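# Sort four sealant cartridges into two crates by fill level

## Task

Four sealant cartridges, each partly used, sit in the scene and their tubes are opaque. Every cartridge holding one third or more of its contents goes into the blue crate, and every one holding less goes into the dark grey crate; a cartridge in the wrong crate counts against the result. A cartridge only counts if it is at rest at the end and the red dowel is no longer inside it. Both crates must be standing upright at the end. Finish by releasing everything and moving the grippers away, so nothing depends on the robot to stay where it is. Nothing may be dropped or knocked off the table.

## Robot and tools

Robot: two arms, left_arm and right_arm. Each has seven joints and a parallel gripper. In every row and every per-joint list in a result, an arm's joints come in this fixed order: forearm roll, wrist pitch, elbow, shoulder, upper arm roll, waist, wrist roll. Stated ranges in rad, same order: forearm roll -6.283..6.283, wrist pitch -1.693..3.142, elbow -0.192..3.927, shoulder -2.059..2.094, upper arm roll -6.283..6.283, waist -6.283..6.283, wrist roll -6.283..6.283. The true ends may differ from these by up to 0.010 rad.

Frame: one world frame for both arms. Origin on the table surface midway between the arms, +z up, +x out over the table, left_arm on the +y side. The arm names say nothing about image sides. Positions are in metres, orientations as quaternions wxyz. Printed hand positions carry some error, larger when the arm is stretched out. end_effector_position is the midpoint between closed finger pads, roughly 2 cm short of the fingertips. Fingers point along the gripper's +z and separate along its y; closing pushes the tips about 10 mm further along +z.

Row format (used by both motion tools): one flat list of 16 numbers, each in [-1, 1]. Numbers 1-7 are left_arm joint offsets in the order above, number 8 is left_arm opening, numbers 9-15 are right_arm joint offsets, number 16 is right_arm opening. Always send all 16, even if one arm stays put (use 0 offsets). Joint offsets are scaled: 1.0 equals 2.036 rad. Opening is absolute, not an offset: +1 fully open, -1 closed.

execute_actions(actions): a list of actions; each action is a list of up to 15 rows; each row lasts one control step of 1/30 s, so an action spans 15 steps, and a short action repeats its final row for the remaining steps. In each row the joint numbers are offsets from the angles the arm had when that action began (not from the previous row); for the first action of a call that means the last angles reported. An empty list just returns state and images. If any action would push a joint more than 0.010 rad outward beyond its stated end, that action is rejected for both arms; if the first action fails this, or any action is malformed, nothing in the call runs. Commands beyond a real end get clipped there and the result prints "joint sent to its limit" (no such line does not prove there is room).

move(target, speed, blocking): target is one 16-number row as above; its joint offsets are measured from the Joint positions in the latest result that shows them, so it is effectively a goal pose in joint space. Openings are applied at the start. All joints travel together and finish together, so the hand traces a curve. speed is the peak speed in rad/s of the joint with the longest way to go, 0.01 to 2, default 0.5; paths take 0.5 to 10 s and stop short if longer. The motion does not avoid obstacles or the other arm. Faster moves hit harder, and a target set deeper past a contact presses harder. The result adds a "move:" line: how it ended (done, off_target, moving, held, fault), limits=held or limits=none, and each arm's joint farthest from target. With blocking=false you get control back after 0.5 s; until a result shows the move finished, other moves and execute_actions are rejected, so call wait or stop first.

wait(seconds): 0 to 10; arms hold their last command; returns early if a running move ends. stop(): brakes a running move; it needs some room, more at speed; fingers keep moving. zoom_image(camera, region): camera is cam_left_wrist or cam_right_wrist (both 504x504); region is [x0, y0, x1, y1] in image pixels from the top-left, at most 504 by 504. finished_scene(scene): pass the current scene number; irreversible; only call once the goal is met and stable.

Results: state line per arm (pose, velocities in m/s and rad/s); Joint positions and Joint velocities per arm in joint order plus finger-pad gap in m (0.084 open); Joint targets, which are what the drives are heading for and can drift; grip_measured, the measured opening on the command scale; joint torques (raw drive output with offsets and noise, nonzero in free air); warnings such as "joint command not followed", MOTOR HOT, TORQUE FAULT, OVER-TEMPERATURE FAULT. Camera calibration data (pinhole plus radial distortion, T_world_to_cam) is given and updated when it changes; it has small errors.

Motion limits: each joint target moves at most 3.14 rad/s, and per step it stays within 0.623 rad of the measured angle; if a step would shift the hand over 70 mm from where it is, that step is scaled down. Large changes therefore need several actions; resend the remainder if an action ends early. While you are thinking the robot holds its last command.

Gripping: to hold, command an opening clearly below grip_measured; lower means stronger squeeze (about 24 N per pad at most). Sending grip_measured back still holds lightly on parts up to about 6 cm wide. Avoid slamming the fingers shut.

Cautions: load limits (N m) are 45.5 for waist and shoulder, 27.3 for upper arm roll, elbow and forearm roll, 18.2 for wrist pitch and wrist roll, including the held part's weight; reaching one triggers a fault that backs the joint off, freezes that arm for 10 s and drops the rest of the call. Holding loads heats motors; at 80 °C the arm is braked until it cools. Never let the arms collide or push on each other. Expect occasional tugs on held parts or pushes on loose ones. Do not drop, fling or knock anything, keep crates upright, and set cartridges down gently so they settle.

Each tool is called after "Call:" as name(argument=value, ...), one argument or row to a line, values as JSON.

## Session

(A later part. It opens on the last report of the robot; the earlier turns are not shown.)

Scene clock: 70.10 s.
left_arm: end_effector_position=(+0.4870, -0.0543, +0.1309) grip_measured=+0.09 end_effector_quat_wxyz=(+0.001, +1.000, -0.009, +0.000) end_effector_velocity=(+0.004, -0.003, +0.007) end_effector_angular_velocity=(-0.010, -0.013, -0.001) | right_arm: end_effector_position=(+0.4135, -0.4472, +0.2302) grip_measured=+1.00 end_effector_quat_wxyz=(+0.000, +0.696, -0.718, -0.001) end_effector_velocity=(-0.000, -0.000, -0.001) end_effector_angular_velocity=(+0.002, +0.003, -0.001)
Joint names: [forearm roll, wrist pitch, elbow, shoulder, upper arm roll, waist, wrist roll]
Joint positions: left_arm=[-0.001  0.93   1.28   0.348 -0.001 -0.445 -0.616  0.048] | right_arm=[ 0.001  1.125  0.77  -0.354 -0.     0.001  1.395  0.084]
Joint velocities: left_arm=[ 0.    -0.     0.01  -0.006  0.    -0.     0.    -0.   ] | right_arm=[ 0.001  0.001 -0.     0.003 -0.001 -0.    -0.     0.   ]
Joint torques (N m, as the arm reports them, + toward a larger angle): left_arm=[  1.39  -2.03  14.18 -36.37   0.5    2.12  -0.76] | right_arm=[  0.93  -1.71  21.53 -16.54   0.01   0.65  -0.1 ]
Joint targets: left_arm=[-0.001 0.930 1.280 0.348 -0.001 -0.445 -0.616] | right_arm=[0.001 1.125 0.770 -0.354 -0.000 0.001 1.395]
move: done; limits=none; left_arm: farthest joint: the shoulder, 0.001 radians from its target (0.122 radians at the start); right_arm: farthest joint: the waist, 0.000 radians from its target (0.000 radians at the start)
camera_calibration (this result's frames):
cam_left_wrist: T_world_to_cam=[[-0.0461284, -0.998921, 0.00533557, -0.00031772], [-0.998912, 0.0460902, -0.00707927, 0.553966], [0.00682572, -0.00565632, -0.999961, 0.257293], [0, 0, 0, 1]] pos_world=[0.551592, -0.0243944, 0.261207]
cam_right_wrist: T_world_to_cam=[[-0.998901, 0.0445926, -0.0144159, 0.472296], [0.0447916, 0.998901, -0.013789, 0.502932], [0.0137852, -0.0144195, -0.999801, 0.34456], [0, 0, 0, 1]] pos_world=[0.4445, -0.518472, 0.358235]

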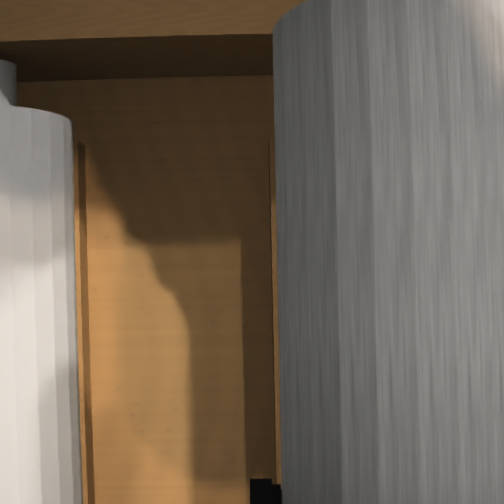

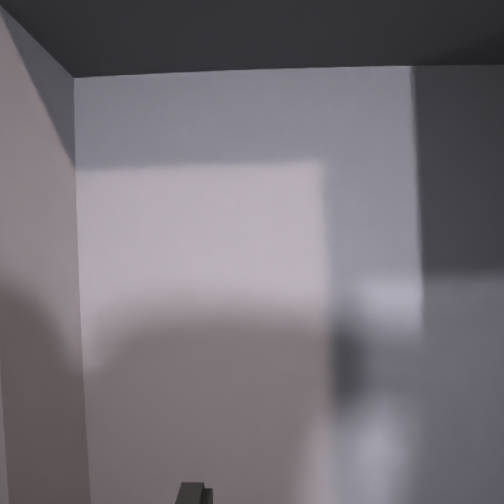

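Call:
move(
  target=[0,0.095,-0.25,-0.345,0,0,0,-0.4,0,0,0,0,0,0,0,1],
  speed=0.6,
)

Call:
move(
  target=[0,0,0,0,0,0.513,-0.267,-0.4,0,0,0,0,0,0.484,-0.302,1],
  speed=0.7,
)

Call:
move(
  target=[0,-0.313,-0.124,0.189,0,0,0,-0.4,0,-0.034,0.425,0.459,0,0,0,1],
  speed=0.37,
)

Call:
move(
  target=[0,0.035,0.131,0.096,0,0,0,-0.4,0,-0.08,-0.03,0.051,0,0,0,1],
  speed=0.1,
)

Call:
move(
  target=[0,0,0,0,0,0,0,0.4,0,0,0,0,0,0,0,-0.4],
)

Call:
move(
  target=[0,0.273,0.111,-0.161,0,0,0,0.4,0,0.08,0.03,-0.051,0,0,0,-0.4],
  speed=0.4,
)

Call:
move(
  target=[0,0,0,0,0,0,0,1,0,0.03,-0.354,-0.385,0,0,0,-0.4],
  speed=0.7,
)

Call:
move(
  target=[0,0,0,0,0,-0.4,0.195,1,0,0,0,0,0,-0.465,0.3,-0.4],
  speed=0.7,
)

Call:
move(
  target=[0,-0.029,0.307,0.335,0,-0.185,0,1,0,-0.288,-0.117,0.171,0,0,0,-0.4],
  speed=0.3,
)

Call:
move(
  target=[0,-0.08,-0.03,0.05,0,0,0,1,0,0,0,0,0,0,0,0.4],
  speed=0.15,
)

Call:
move(
  target=[0,0,0,0,0,0,0,-0.4,0,0,0,0,0,0,0,0.4],
)

Call:
move(
  target=[0,0.08,0.03,-0.05,0,0,0,-0.4,0,0.288,0.117,-0.171,0,0,0,0.4],
  speed=0.4,
)

Scene clock: 97.20 s.
left_arm: end_effector_position=(+0.3419, +0.0526, +0.2307) grip_measured=+0.09 end_effector_quat_wxyz=(+0.000, +1.000, -0.009, +0.000) end_effector_velocity=(-0.001, +0.000, +0.000) end_effector_angular_velocity=(-0.000, +0.000, +0.000) | right_arm: end_effector_position=(+0.4135, -0.4472, +0.2302) grip_measured=+1.00 end_effector_quat_wxyz=(+0.000, +0.696, -0.718, -0.001) end_effector_velocity=(+0.000, +0.000, +0.000) end_effector_angular_velocity=(+0.000, -0.002, +0.000)
Joint names: [forearm roll, wrist pitch, elbow, shoulder, upper arm roll, waist, wrist roll]
Joint positions: left_arm=[-0.001  1.124  0.771 -0.353 -0.001 -0.445 -0.616  0.048] | right_arm=[ 0.001  1.125  0.77  -0.354 -0.     0.001  1.395  0.084]
Joint velocities: left_arm=[-0.     0.001 -0.003 -0.004 -0.    -0.001 -0.001 -0.   ] | right_arm=[ 0.001 -0.001  0.    -0.001  0.     0.    -0.     0.   ]
Joint torques (N m, as the arm reports them, + toward a larger angle): left_arm=[  1.39  -2.02  14.88 -16.45   0.71   2.02  -0.75] | right_arm=[  1.07  -1.98  21.16 -15.38   0.58   1.44  -0.45]
Joint targets: left_arm=[-0.001 1.124 0.771 -0.354 -0.001 -0.445 -0.616] | right_arm=[0.001 1.125 0.770 -0.354 -0.000 0.001 1.395]
move: done; limits=none; left_arm: farthest joint: the shoulder, 0.001 radians from its target (0.702 radians at the start); right_arm: farthest joint: the waist, 0.000 radians from its target (0.000 radians at the start)
camera_calibration (this result's frames):
cam_left_wrist: T_world_to_cam=[[-0.0462561, -0.998918, 0.00488291, 0.0993098], [-0.998906, 0.046221, -0.00706435, 0.404736], [0.00683101, -0.00520433, -0.999963, 0.358667], [0, 0, 0, 1]] pos_world=[0.406437, 0.0823616, 0.361028]
cam_right_wrist: T_world_to_cam=[[-0.998901, 0.0445923, -0.0144161, 0.472295], [0.0447913, 0.998901, -0.013789, 0.502932], [0.0137853, -0.0144195, -0.999801, 0.34456], [0, 0, 0, 1]] pos_world=[0.4445, -0.518472, 0.358235]

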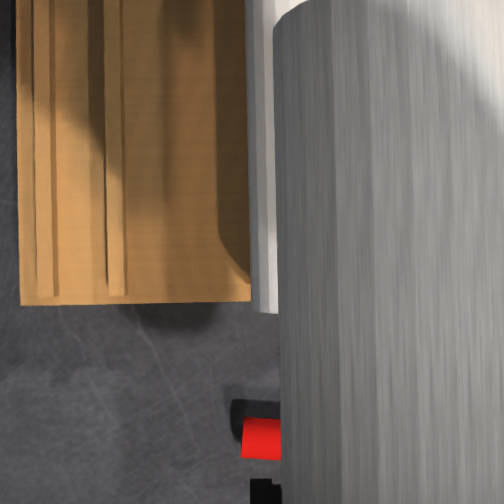

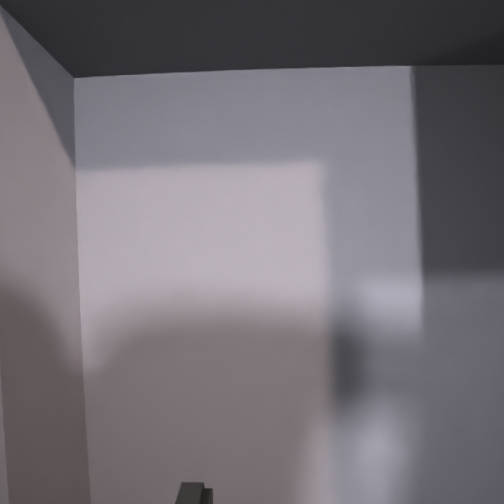

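Scene clock: 99.30 s.
left_arm: end_effector_position=(+0.3831, +0.4156, +0.2307) grip_measured=+0.09 end_effector_quat_wxyz=(+0.000, +0.708, +0.706, +0.000) end_effector_velocity=(-0.001, +0.002, +0.000) end_effector_angular_velocity=(-0.000, -0.000, +0.004) | right_arm: end_effector_position=(+0.3159, -0.1156, +0.2302) grip_measured=+1.00 end_effector_quat_wxyz=(+0.000, +1.000, -0.001, -0.001) end_effector_velocity=(-0.001, +0.002, +0.001) end_effector_angular_velocity=(+0.001, -0.001, +0.006)
Joint names: [forearm roll, wrist pitch, elbow, shoulder, upper arm roll, waist, wrist roll]
Joint positions: left_arm=[-0.001  1.124  0.771 -0.353 -0.001  0.599 -1.159  0.048] | right_arm=[ 0.001  1.125  0.77  -0.354 -0.     0.985  0.78   0.084]
Joint velocities: left_arm=[ 0.001  0.    -0.    -0.     0.002  0.003  0.001 -0.   ] | right_arm=[ 0.001  0.     0.001 -0.001  0.002  0.003 -0.001 -0.   ]
Joint torques (N m, as the arm reports them, + toward a larger angle): left_arm=[  1.39  -1.9   14.8  -16.65   0.69   2.08  -0.79] | right_arm=[  1.07  -1.51  21.34 -16.35  -0.17   0.63  -0.31]
Joint targets: left_arm=[-0.001 1.124 0.771 -0.353 -0.001 0.600 -1.159] | right_arm=[0.001 1.125 0.770 -0.354 -0.000 0.986 0.780]
move: done; limits=none; left_arm: farthest joint: the waist, 0.000 radians from its target (1.044 radians at the start); right_arm: farthest joint: the waist, 0.001 radians from its target (0.986 radians at the start)
camera_calibration (this result's frames):
cam_left_wrist: T_world_to_cam=[[0.99953, -0.0302447, 0.00496195, -0.339392], [-0.0302119, -0.999522, -0.00656104, 0.492476], [0.00515802, 0.00640805, -0.999966, 0.356092], [0, 0, 0, 1]] pos_world=[0.352274, 0.479694, 0.360995]
cam_right_wrist: T_world_to_cam=[[-0.0162905, -0.99975, -0.0152867, -0.0709056], [-0.999776, 0.0164932, -0.0132261, 0.392351], [0.0134749, 0.0150678, -0.999796, 0.354193], [0, 0, 0, 1]] pos_world=[0.386336, -0.082696, 0.358226]

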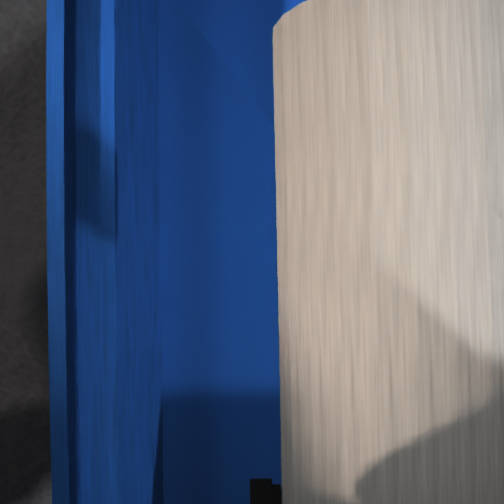

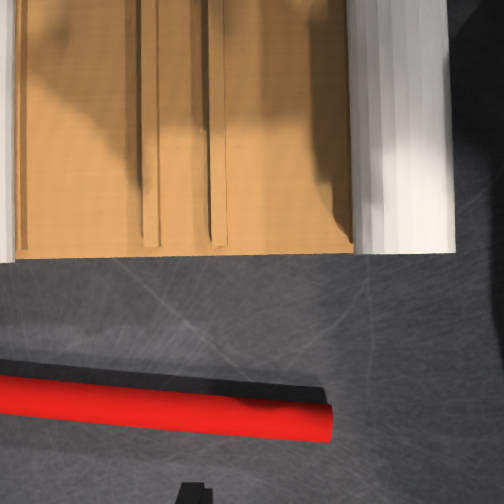

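Scene clock: 102.33 s.
left_arm: end_effector_position=(+0.3835, +0.4158, +0.0406) grip_measured=+0.09 end_effector_quat_wxyz=(+0.000, +0.708, +0.706, +0.001) end_effector_velocity=(-0.002, -0.000, -0.001) end_effector_angular_velocity=(-0.001, +0.003, -0.001) | right_arm: end_effector_position=(+0.4945, +0.0603, +0.1303) grip_measured=+1.00 end_effector_quat_wxyz=(+0.000, +1.000, -0.001, -0.000) end_effector_velocity=(-0.001, -0.001, -0.004) end_effector_angular_velocity=(-0.005, +0.004, +0.001)
Joint names: [forearm roll, wrist pitch, elbow, shoulder, upper arm roll, waist, wrist roll]
Joint positions: left_arm=[-0.001  0.486  0.519  0.031 -0.001  0.599 -1.159  0.048] | right_arm=[ 0.001  1.056  1.635  0.58  -0.     0.985  0.78   0.084]
Joint velocities: left_arm=[ 0.    -0.001 -0.003  0.001  0.     0.     0.001  0.   ] | right_arm=[-0.    -0.    -0.001  0.006 -0.     0.001 -0.    -0.   ]
Joint torques (N m, as the arm reports them, + toward a larger angle): left_arm=[  1.37  -1.85  10.9  -21.97   0.64   2.12  -0.77] | right_arm=[  1.17  -1.84  21.05 -41.19  -1.04   1.23  -0.39]
Joint targets: left_arm=[-0.001 0.486 0.519 0.032 -0.001 0.599 -1.159] | right_arm=[0.001 1.056 1.635 0.580 -0.000 0.985 0.780]
move: done; limits=none; left_arm: farthest joint: the elbow, 0.001 radians from its target (0.253 radians at the start); right_arm: farthest joint: the shoulder, 0.001 radians from its target (0.934 radians at the start)
camera_calibration (this result's frames):
cam_left_wrist: T_world_to_cam=[[0.999537, -0.0299349, 0.00542351, -0.338973], [-0.0298977, -0.99953, -0.00680633, 0.491389], [0.00562471, 0.00664103, -0.999962, 0.165713], [0, 0, 0, 1]] pos_world=[0.352576, 0.479911, 0.17089]
cam_right_wrist: T_world_to_cam=[[-0.0163126, -0.999749, -0.0153306, 0.106397], [-0.999768, 0.0165247, -0.0138149, 0.566755], [0.0140648, 0.0151016, -0.999787, 0.248908], [0, 0, 0, 1]] pos_world=[0.564858, 0.0932463, 0.258316]

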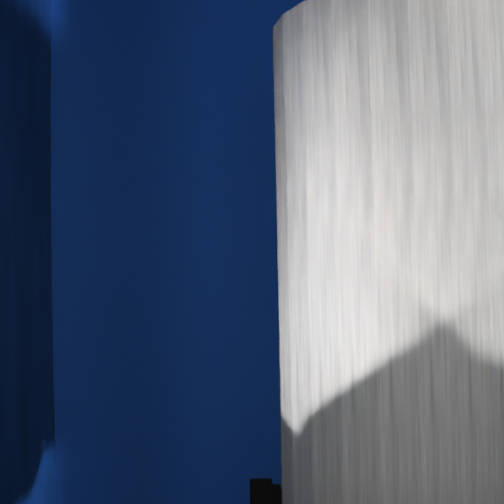

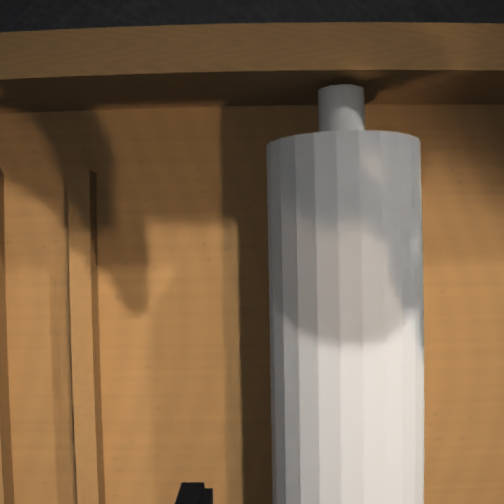

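Scene clock: 105.37 s.
left_arm: end_effector_position=(+0.4511, +0.4451, +0.0401) grip_measured=+0.09 end_effector_quat_wxyz=(+0.001, +0.708, +0.706, +0.001) end_effector_velocity=(+0.001, -0.000, +0.000) end_effector_angular_velocity=(+0.000, -0.000, -0.001) | right_arm: end_effector_position=(+0.4943, +0.0601, +0.0542) grip_measured=+1.00 end_effector_quat_wxyz=(+0.001, +1.000, -0.001, -0.001) end_effector_velocity=(-0.000, -0.001, -0.002) end_effector_angular_velocity=(-0.003, +0.002, -0.000)
Joint names: [forearm roll, wrist pitch, elbow, shoulder, upper arm roll, waist, wrist roll]
Joint positions: left_arm=[-0.001  0.558  0.786  0.227 -0.001  0.599 -1.159  0.048] | right_arm=[ 0.001  0.893  1.574  0.683 -0.     0.985  0.78   0.084]
Joint velocities: left_arm=[-0.     0.     0.002  0.001  0.    -0.001  0.001  0.   ] | right_arm=[-0.     0.    -0.001  0.002 -0.001  0.    -0.    -0.   ]
Joint torques (N m, as the arm reports them, + toward a larger angle): left_arm=[  1.38  -1.9   11.39 -28.66   0.6    2.27  -0.65] | right_arm=[  0.41  -1.69  20.12 -41.68  -0.07   0.21  -0.23]
Joint targets: left_arm=[-0.001 0.558 0.786 0.227 -0.001 0.599 -1.159] | right_arm=[0.001 0.893 1.574 0.684 -0.000 0.985 0.780]
move: done; limits=none; left_arm: farthest joint: the waist, 0.000 radians from its target (0.000 radians at the start); right_arm: farthest joint: the shoulder, 0.001 radians from its target (0.104 radians at the start)
camera_calibration (this result's frames):
cam_left_wrist: T_world_to_cam=[[0.999536, -0.0299503, 0.00551624, -0.405688], [-0.0299139, -0.999531, -0.00657181, 0.522641], [0.00571048, 0.00640375, -0.999963, 0.16468], [0, 0, 0, 1]] pos_world=[0.420193, 0.509191, 0.170346]
cam_right_wrist: T_world_to_cam=[[-0.016425, -0.999766, -0.0140724, 0.104978], [-0.999781, 0.0166046, -0.012739, 0.565468], [0.0129697, 0.0138601, -0.99982, 0.173456], [0, 0, 0, 1]] pos_world=[0.564819, 0.0931604, 0.182106]

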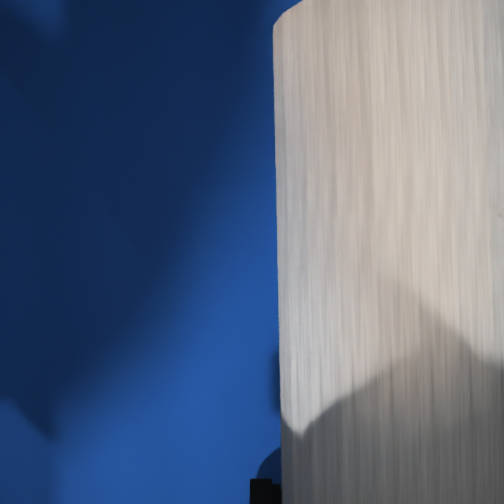

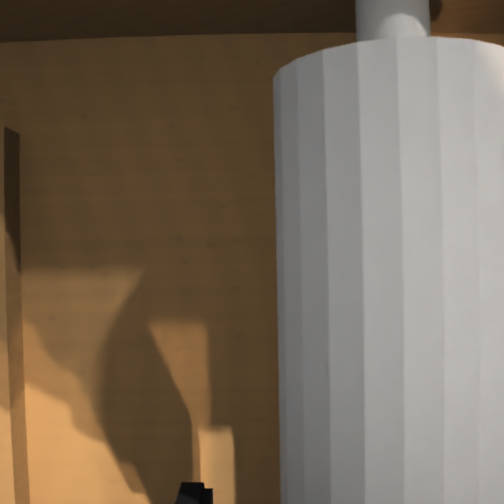

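Scene clock: 105.87 s.
left_arm: end_effector_position=(+0.4512, +0.4451, +0.0402) grip_measured=+0.39 end_effector_quat_wxyz=(+0.001, +0.708, +0.706, +0.001) end_effector_velocity=(-0.000, +0.000, -0.000) end_effector_angular_velocity=(-0.000, +0.000, +0.001) | right_arm: end_effector_position=(+0.4941, +0.0605, +0.0544) grip_measured=+0.10 end_effector_quat_wxyz=(+0.000, +1.000, -0.001, -0.001) end_effector_velocity=(+0.001, -0.001, -0.000) end_effector_angular_velocity=(-0.001, +0.000, -0.002)
Joint names: [forearm roll, wrist pitch, elbow, shoulder, upper arm roll, waist, wrist roll]
Joint positions: left_arm=[-0.001  0.558  0.786  0.226 -0.001  0.599 -1.159  0.061] | right_arm=[ 0.001  0.893  1.574  0.683 -0.     0.985  0.78   0.049]
Joint velocities: left_arm=[ 0.     0.     0.001  0.001 -0.     0.001 -0.001 -0.   ] | right_arm=[ 0.001 -0.    -0.     0.001 -0.001 -0.     0.    -0.   ]
Joint torques (N m, as the arm reports them, + toward a larger angle): left_arm=[  1.36  -1.53  10.68 -26.87   0.61   2.11  -0.75] | right_arm=[  0.45  -1.58  19.81 -41.59  -1.43  -0.55  -0.1 ]
Joint targets: left_arm=[-0.001 0.558 0.786 0.227 -0.001 0.599 -1.159] | right_arm=[0.001 0.893 1.574 0.683 -0.000 0.985 0.780]
move: done; limits=none; left_arm: farthest joint: the shoulder, 0.001 radians from its target (0.000 radians at the start); right_arm: farthest joint: the waist, 0.000 radians from its target (0.000 radians at the start)
camera_calibration (this result's frames):
cam_left_wrist: T_world_to_cam=[[0.999535, -0.029955, 0.00573344, -0.405767], [-0.0299166, -0.99953, -0.00667689, 0.522682], [0.00593075, 0.00650226, -0.999961, 0.164617], [0, 0, 0, 1]] pos_world=[0.420239, 0.509211, 0.170427]
cam_right_wrist: T_world_to_cam=[[-0.0159389, -0.999766, -0.014635, 0.105135], [-0.999787, 0.016128, -0.0128903, 0.56536], [0.0131233, 0.0144264, -0.99981, 0.173516], [0, 0, 0, 1]] pos_world=[0.564638, 0.0934895, 0.182309]

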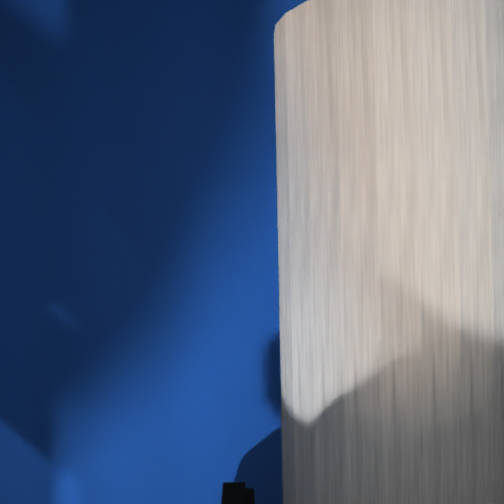

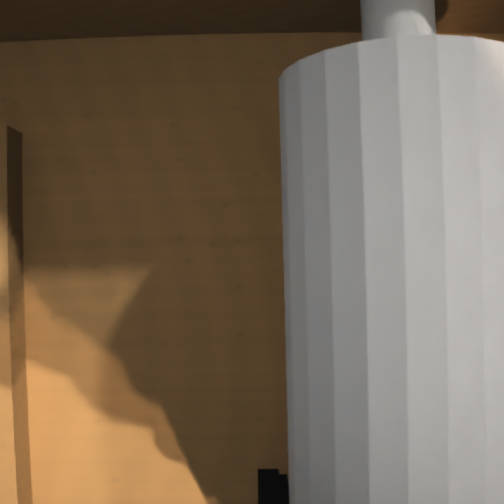

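Scene clock: 107.80 s.
left_arm: end_effector_position=(+0.4504, +0.4447, +0.2301) grip_measured=+0.39 end_effector_quat_wxyz=(+0.000, +0.708, +0.706, -0.001) end_effector_velocity=(+0.000, +0.000, +0.002) end_effector_angular_velocity=(+0.001, -0.003, +0.001) | right_arm: end_effector_position=(+0.4943, +0.0607, +0.1305) grip_measured=+0.10 end_effector_quat_wxyz=(-0.000, +1.000, -0.001, -0.000) end_effector_velocity=(+0.000, +0.001, +0.001) end_effector_angular_velocity=(+0.002, -0.002, -0.000)
Joint names: [forearm roll, wrist pitch, elbow, shoulder, upper arm roll, waist, wrist roll]
Joint positions: left_arm=[-0.001  1.113  1.011 -0.101 -0.001  0.599 -1.159  0.061] | right_arm=[ 0.001  1.056  1.635  0.58  -0.     0.985  0.78   0.049]
Joint velocities: left_arm=[-0.     0.001  0.002 -0.003  0.     0.    -0.001  0.   ] | right_arm=[ 0.001  0.     0.002 -0.001 -0.     0.     0.    -0.   ]
Joint torques (N m, as the arm reports them, + toward a larger angle): left_arm=[  1.41  -1.53  13.44 -21.99   0.73   2.17  -0.71] | right_arm=[  0.59  -2.09  22.21 -42.25  -0.64   0.04  -0.5 ]
Joint targets: left_arm=[-0.001 1.113 1.012 -0.101 -0.001 0.599 -1.159] | right_arm=[0.001 1.056 1.635 0.579 -0.000 0.985 0.780]
move: done; limits=none; left_arm: farthest joint: the shoulder, 0.001 radians from its target (0.328 radians at the start); right_arm: farthest joint: the waist, 0.000 radians from its target (0.000 radians at the start)
camera_calibration (this result's frames):
cam_left_wrist: T_world_to_cam=[[0.999535, -0.0303217, 0.00327596, -0.405353], [-0.0303033, -0.999526, -0.00552001, 0.523424], [0.00344178, 0.00541817, -0.999979, 0.356138], [0, 0, 0, 1]] pos_world=[0.4198, 0.508955, 0.360348]
cam_right_wrist: T_world_to_cam=[[-0.0157957, -0.999748, -0.0159785, 0.106602], [-0.999772, 0.0160212, -0.0140855, 0.566695], [0.0143379, 0.0157524, -0.999773, 0.248981], [0, 0, 0, 1]] pos_world=[0.56468, 0.0935743, 0.25861]

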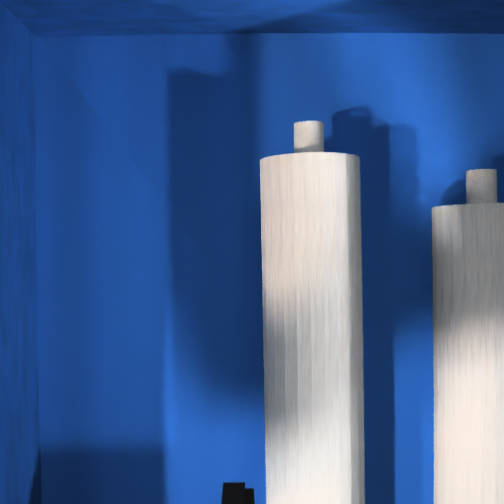

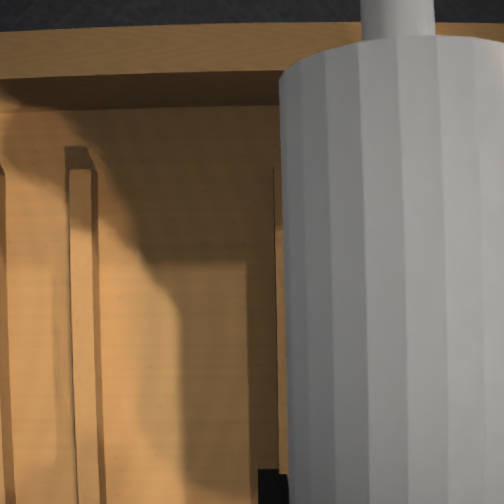

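Scene clock: 109.53 s.
left_arm: end_effector_position=(+0.4504, +0.4447, +0.2301) grip_measured=+1.00 end_effector_quat_wxyz=(+0.000, +0.708, +0.706, -0.001) end_effector_velocity=(+0.000, +0.001, +0.001) end_effector_angular_velocity=(+0.002, -0.001, +0.001) | right_arm: end_effector_position=(+0.3476, -0.0840, +0.2331) grip_measured=+0.10 end_effector_quat_wxyz=(-0.001, +1.000, -0.001, +0.000) end_effector_velocity=(-0.000, -0.000, +0.000) end_effector_angular_velocity=(+0.000, -0.001, +0.001)
Joint names: [forearm roll, wrist pitch, elbow, shoulder, upper arm roll, waist, wrist roll]
Joint positions: left_arm=[-0.001  1.113  1.011 -0.101 -0.001  0.599 -1.159  0.084] | right_arm=[ 0.001  1.117  0.915 -0.204 -0.     0.985  0.78   0.049]
Joint velocities: left_arm=[ 0.001  0.     0.002  0.    -0.     0.    -0.001  0.   ] | right_arm=[-0.    -0.001 -0.002 -0.002  0.     0.     0.    -0.   ]
Joint torques (N m, as the arm reports them, + toward a larger angle): left_arm=[  1.43  -1.59  13.61 -22.04   0.61   2.07  -0.75] | right_arm=[  1.2   -1.93  21.75 -20.09   0.18  -0.4   -0.58]
Joint targets: left_arm=[-0.001 1.113 1.011 -0.101 -0.001 0.599 -1.159] | right_arm=[0.001 1.117 0.914 -0.204 -0.000 0.985 0.780]
move: done; limits=none; left_arm: farthest joint: the waist, 0.000 radians from its target (0.000 radians at the start); right_arm: farthest joint: the waist, 0.000 radians from its target (0.000 radians at the start)
camera_calibration (this result's frames):
cam_left_wrist: T_world_to_cam=[[0.999535, -0.0303218, 0.00327597, -0.405353], [-0.0303035, -0.999526, -0.00552008, 0.523424], [0.0034418, 0.00541824, -0.999979, 0.356138], [0, 0, 0, 1]] pos_world=[0.4198, 0.508955, 0.360348]
cam_right_wrist: T_world_to_cam=[[-0.0157078, -0.999727, -0.0172842, -0.0384635], [-0.999756, 0.0159725, -0.015286, 0.42405], [0.0155579, 0.0170399, -0.999734, 0.35559], [0, 0, 0, 1]] pos_world=[0.41781, -0.0512854, 0.361313]

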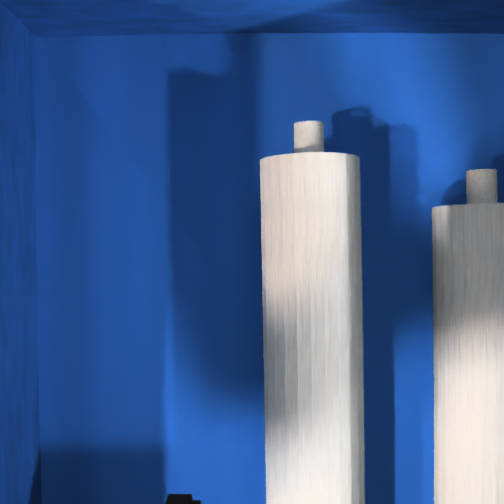

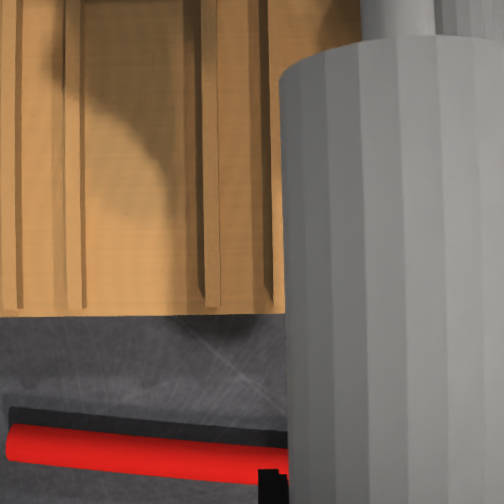

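Scene clock: 111.50 s.
left_arm: end_effector_position=(+0.4511, +0.0967, +0.2301) grip_measured=+1.00 end_effector_quat_wxyz=(+0.000, +0.984, +0.178, -0.001) end_effector_velocity=(-0.001, -0.003, +0.001) end_effector_angular_velocity=(-0.000, -0.001, -0.005) | right_arm: end_effector_position=(+0.4603, -0.4404, +0.2331) grip_measured=+0.10 end_effector_quat_wxyz=(-0.001, +0.712, -0.703, +0.000) end_effector_velocity=(-0.001, -0.002, -0.000) end_effector_angular_velocity=(+0.001, +0.001, -0.007)
Joint names: [forearm roll, wrist pitch, elbow, shoulder, upper arm roll, waist, wrist roll]
Joint positions: left_arm=[-0.001  1.113  1.011 -0.101 -0.001 -0.215 -0.762  0.084] | right_arm=[ 0.001  1.117  0.915 -0.204  0.     0.039  1.391  0.049]
Joint velocities: left_arm=[-0.     0.     0.001 -0.    -0.003 -0.004 -0.001 -0.   ] | right_arm=[-0.     0.     0.     0.001 -0.002 -0.004  0.001  0.   ]
Joint torques (N m, as the arm reports them, + toward a larger angle): left_arm=[  1.41  -1.55  13.46 -22.01   0.67   2.31  -0.66] | right_arm=[ -0.05  -1.96  21.9  -20.64  -0.11   0.63  -0.17]
Joint targets: left_arm=[-0.001 1.113 1.011 -0.101 -0.001 -0.215 -0.762] | right_arm=[0.001 1.117 0.915 -0.204 -0.000 0.039 1.391]
move: done; limits=none; left_arm: farthest joint: the waist, 0.001 radians from its target (0.814 radians at the start); right_arm: farthest joint: the waist, 0.001 radians from its target (0.947 radians at the start)
camera_calibration (this result's frames):
cam_left_wrist: T_world_to_cam=[[0.324239, -0.945968, 0.00374089, -0.0235293], [-0.945954, -0.324256, -0.0053454, 0.523292], [0.00626959, -0.00180552, -0.999979, 0.357443], [0, 0, 0, 1]] pos_world=[0.500398, 0.148068, 0.360321]
cam_right_wrist: T_world_to_cam=[[-0.999851, 0.00112671, -0.0172387, 0.500795], [0.00137312, 0.999897, -0.0142886, 0.514703], [0.0172208, -0.0143101, -0.999749, 0.34534], [0, 0, 0, 1]] pos_world=[0.494066, -0.510272, 0.361241]

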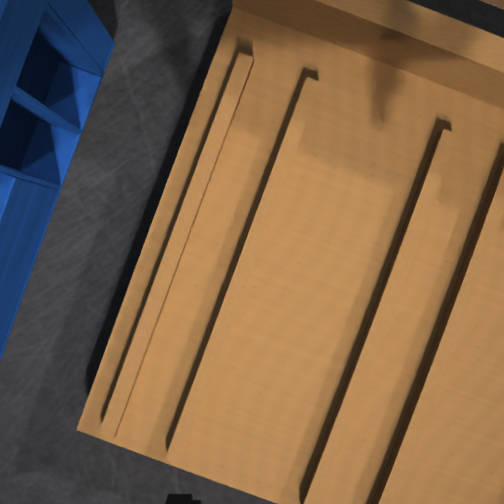

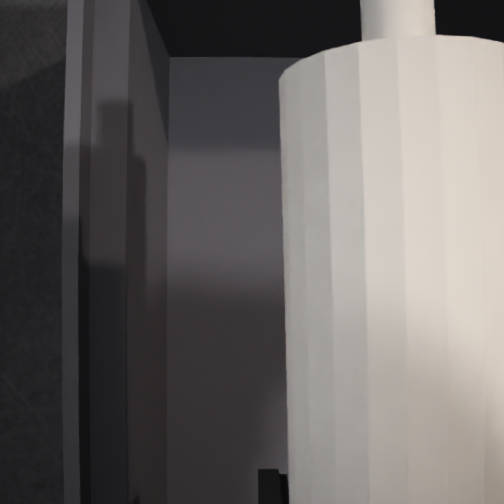

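Scene clock: 114.23 s.
left_arm: end_effector_position=(+0.4854, -0.1643, +0.1306) grip_measured=+1.00 end_effector_quat_wxyz=(+0.001, +1.000, -0.009, +0.000) end_effector_velocity=(-0.005, -0.003, -0.004) end_effector_angular_velocity=(+0.003, +0.007, -0.008) | right_arm: end_effector_position=(+0.4610, -0.4407, +0.0423) grip_measured=+0.10 end_effector_quat_wxyz=(-0.001, +0.711, -0.703, +0.001) end_effector_velocity=(-0.001, +0.001, -0.001) end_effector_angular_velocity=(+0.001, +0.002, +0.001)
Joint names: [forearm roll, wrist pitch, elbow, shoulder, upper arm roll, waist, wrist roll]
Joint positions: left_arm=[-0.001  1.054  1.636  0.58  -0.    -0.591 -0.762  0.084] | right_arm=[0.001 0.53  0.677 0.144 0.    0.039 1.391 0.049]
Joint velocities: left_arm=[ 0.     0.001 -0.002  0.005 -0.005 -0.004 -0.     0.   ] | right_arm=[ 0.    -0.001 -0.002  0.001  0.     0.001 -0.     0.   ]
Joint torques (N m, as the arm reports them, + toward a larger angle): left_arm=[  1.43  -1.55  13.49 -40.05   0.53   2.19  -0.71] | right_arm=[  0.47  -1.74  17.55 -25.74   0.96   0.47  -0.23]
Joint targets: left_arm=[-0.001 1.054 1.636 0.581 -0.001 -0.591 -0.762] | right_arm=[0.001 0.530 0.676 0.145 0.000 0.039 1.391]
move: done; limits=none; left_arm: farthest joint: the waist, 0.001 radians from its target (0.377 radians at the start); right_arm: farthest joint: the waist, 0.000 radians from its target (0.000 radians at the start)
camera_calibration (this result's frames):
cam_left_wrist: T_world_to_cam=[[-0.0454275, -0.998951, 0.0056801, -0.110733], [-0.998943, 0.0453861, -0.00721694, 0.557281], [0.00695157, -0.00600194, -0.999958, 0.256278], [0, 0, 0, 1]] pos_world=[0.54988, -0.134372, 0.260918]
cam_right_wrist: T_world_to_cam=[[-0.999842, 0.00153393, -0.0176915, 0.498424], [0.00179249, 0.999892, -0.0146079, 0.512029], [0.0176672, -0.0146373, -0.999737, 0.154266], [0, 0, 0, 1]] pos_world=[0.494702, -0.51048, 0.170523]

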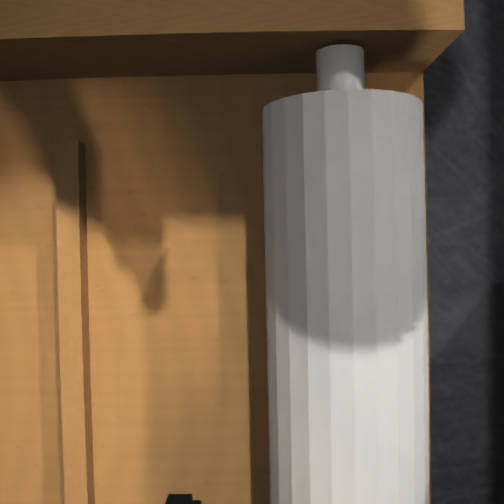

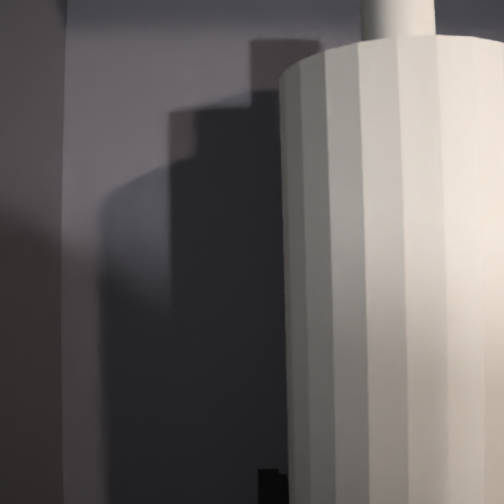

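Scene clock: 115.73 s.
left_arm: end_effector_position=(+0.4856, -0.1646, +0.0560) grip_measured=+1.00 end_effector_quat_wxyz=(+0.001, +1.000, -0.009, +0.001) end_effector_velocity=(-0.001, +0.002, -0.003) end_effector_angular_velocity=(+0.004, +0.004, +0.000) | right_arm: end_effector_position=(+0.4610, -0.4407, +0.0423) grip_measured=+0.39 end_effector_quat_wxyz=(-0.001, +0.711, -0.703, +0.001) end_effector_velocity=(-0.000, -0.000, -0.000) end_effector_angular_velocity=(+0.000, +0.002, -0.001)
Joint names: [forearm roll, wrist pitch, elbow, shoulder, upper arm roll, waist, wrist roll]
Joint positions: left_arm=[-0.001  0.891  1.576  0.682 -0.    -0.591 -0.762  0.084] | right_arm=[0.001 0.53  0.677 0.144 0.    0.039 1.391 0.061]
Joint velocities: left_arm=[-0.    -0.001 -0.003  0.003 -0.     0.001  0.001 -0.   ] | right_arm=[ 0.     0.001  0.     0.001 -0.    -0.001 -0.    -0.   ]
Joint torques (N m, as the arm reports them, + toward a larger angle): left_arm=[  1.38  -1.62  12.71 -40.8    0.46   2.14  -0.71] | right_arm=[  0.55  -1.47  16.38 -24.75  -0.14   0.27  -0.31]
Joint targets: left_arm=[-0.001 0.891 1.575 0.682 -0.000 -0.591 -0.762] | right_arm=[0.001 0.530 0.677 0.144 0.000 0.039 1.391]
move: done; limits=none; left_arm: farthest joint: the elbow, 0.001 radians from its target (0.061 radians at the start); right_arm: farthest joint: the waist, 0.000 radians from its target (0.000 radians at the start)
camera_calibration (this result's frames):
cam_left_wrist: T_world_to_cam=[[-0.045313, -0.998953, 0.0062679, -0.110614], [-0.998944, 0.0452627, -0.00794646, 0.557025], [0.00765444, -0.00662136, -0.999949, 0.181247], [0, 0, 0, 1]] pos_world=[0.550037, -0.13451, 0.186357]
cam_right_wrist: T_world_to_cam=[[-0.999842, 0.00153369, -0.0176918, 0.498424], [0.00179225, 0.999892, -0.014608, 0.512029], [0.0176675, -0.0146374, -0.999737, 0.154266], [0, 0, 0, 1]] pos_world=[0.494702, -0.51048, 0.170523]

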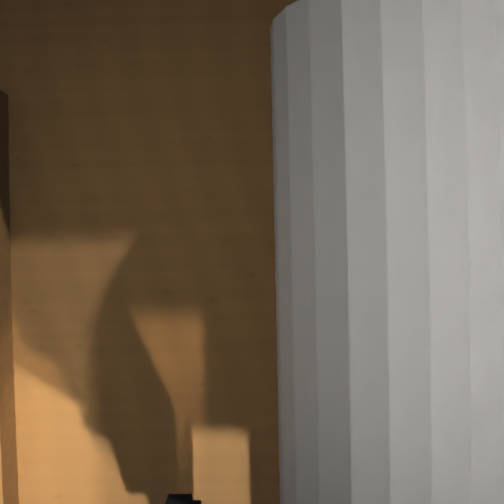

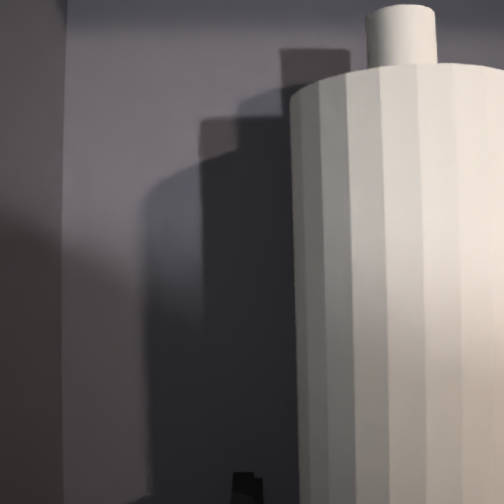

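Scene clock: 116.23 s.
left_arm: end_effector_position=(+0.4859, -0.1644, +0.0562) grip_measured=+0.10 end_effector_quat_wxyz=(+0.001, +1.000, -0.008, +0.001) end_effector_velocity=(-0.000, -0.002, +0.000) end_effector_angular_velocity=(-0.002, -0.000, -0.000) | right_arm: end_effector_position=(+0.4610, -0.4407, +0.0423) grip_measured=+0.39 end_effector_quat_wxyz=(-0.001, +0.711, -0.703, +0.001) end_effector_velocity=(+0.000, -0.000, +0.001) end_effector_angular_velocity=(-0.000, -0.002, -0.001)
Joint names: [forearm roll, wrist pitch, elbow, shoulder, upper arm roll, waist, wrist roll]
Joint positions: left_arm=[-0.001  0.891  1.576  0.681 -0.    -0.591 -0.762  0.048] | right_arm=[0.001 0.53  0.677 0.144 0.    0.039 1.391 0.061]
Joint velocities: left_arm=[-0.001 -0.     0.002  0.001 -0.001 -0.001 -0.001  0.   ] | right_arm=[ 0.    -0.001  0.    -0.001 -0.    -0.001  0.    -0.   ]
Joint torques (N m, as the arm reports them, + toward a larger angle): left_arm=[  1.33  -1.77  12.66 -39.88  -0.02   1.51  -0.68] | right_arm=[  0.52  -1.94  16.26 -24.68  -0.17   0.46  -0.18]
Joint targets: left_arm=[-0.001 0.891 1.576 0.682 -0.000 -0.591 -0.762] | right_arm=[0.001 0.530 0.677 0.144 0.000 0.039 1.391]
move: done; limits=none; left_arm: farthest joint: the shoulder, 0.001 radians from its target (0.000 radians at the start); right_arm: farthest joint: the waist, 0.000 radians from its target (0.000 radians at the start)
camera_calibration (this result's frames):
cam_left_wrist: T_world_to_cam=[[-0.0449375, -0.99897, 0.0062408, -0.110626], [-0.998958, 0.0448855, -0.00823709, 0.557216], [0.00794849, -0.00660445, -0.999947, 0.181279], [0, 0, 0, 1]] pos_world=[0.550224, -0.134326, 0.18655]
cam_right_wrist: T_world_to_cam=[[-0.999842, 0.00153422, -0.0176919, 0.498424], [0.00179278, 0.999892, -0.0146079, 0.512029], [0.0176676, -0.0146373, -0.999737, 0.154266], [0, 0, 0, 1]] pos_world=[0.494702, -0.51048, 0.170523]

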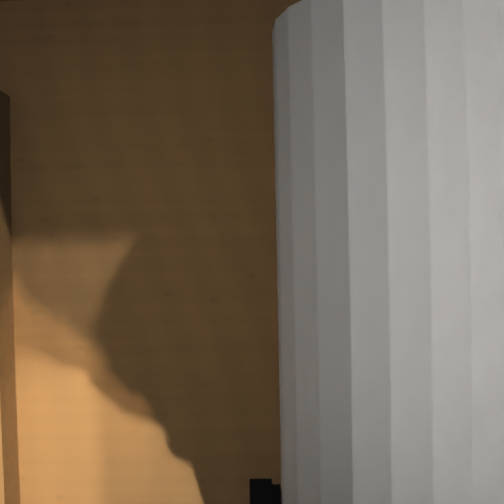

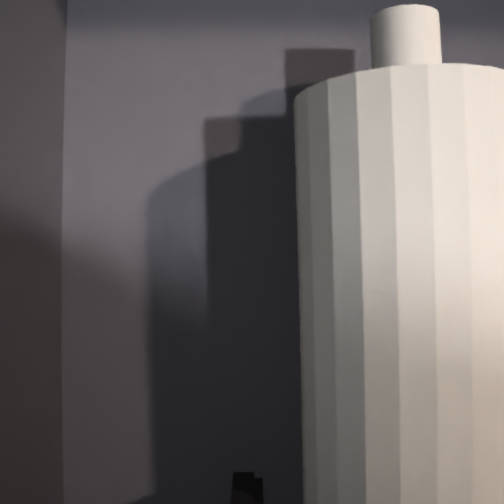

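Scene clock: 118.23 s.
left_arm: end_effector_position=(+0.4857, -0.1643, +0.1312) grip_measured=+0.10 end_effector_quat_wxyz=(+0.001, +1.000, -0.008, +0.001) end_effector_velocity=(+0.001, -0.001, +0.003) end_effector_angular_velocity=(-0.004, -0.004, -0.001) | right_arm: end_effector_position=(+0.4603, -0.4404, +0.2330) grip_measured=+0.39 end_effector_quat_wxyz=(-0.001, +0.712, -0.703, +0.000) end_effector_velocity=(+0.001, -0.000, +0.002) end_effector_angular_velocity=(-0.001, -0.004, -0.000)
Joint names: [forearm roll, wrist pitch, elbow, shoulder, upper arm roll, waist, wrist roll]
Joint positions: left_arm=[-0.001  1.054  1.637  0.58  -0.    -0.591 -0.762  0.048] | right_arm=[ 0.001  1.117  0.915 -0.203  0.     0.039  1.391  0.061]
Joint velocities: left_arm=[-0.    -0.     0.003 -0.003 -0.     0.001  0.001 -0.   ] | right_arm=[-0.001  0.002  0.003 -0.003 -0.001 -0.    -0.    -0.   ]
Joint torques (N m, as the arm reports them, + toward a larger angle): left_arm=[  1.45  -2.05  14.68 -43.08   0.51   2.07  -0.72] | right_arm=[  0.54  -1.52  21.46 -19.33   0.16   0.44  -0.11]
Joint targets: left_arm=[-0.001 1.054 1.637 0.580 -0.000 -0.591 -0.762] | right_arm=[0.001 1.117 0.915 -0.204 0.000 0.039 1.391]
move: done; limits=none; left_arm: farthest joint: the shoulder, 0.001 radians from its target (0.102 radians at the start); right_arm: farthest joint: the shoulder, 0.001 radians from its target (0.348 radians at the start)
camera_calibration (this result's frames):
cam_left_wrist: T_world_to_cam=[[-0.0450403, -0.998966, 0.00611469, -0.110915], [-0.998955, 0.0449909, -0.00799145, 0.557657], [0.00770808, -0.00646824, -0.999949, 0.256356], [0, 0, 0, 1]] pos_world=[0.550103, -0.134232, 0.261478]
cam_right_wrist: T_world_to_cam=[[-0.999853, 0.00112506, -0.0171314, 0.500759], [0.00136963, 0.999897, -0.0142715, 0.514698], [0.0171136, -0.0142928, -0.999751, 0.345343], [0, 0, 0, 1]] pos_world=[0.494071, -0.510273, 0.361181]

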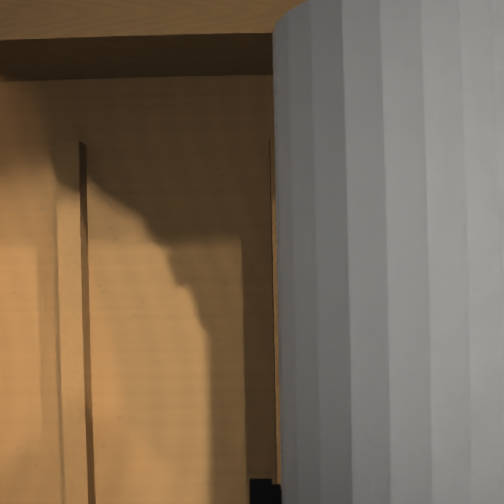

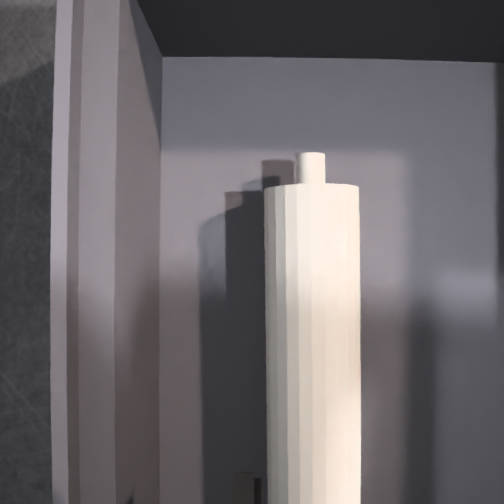

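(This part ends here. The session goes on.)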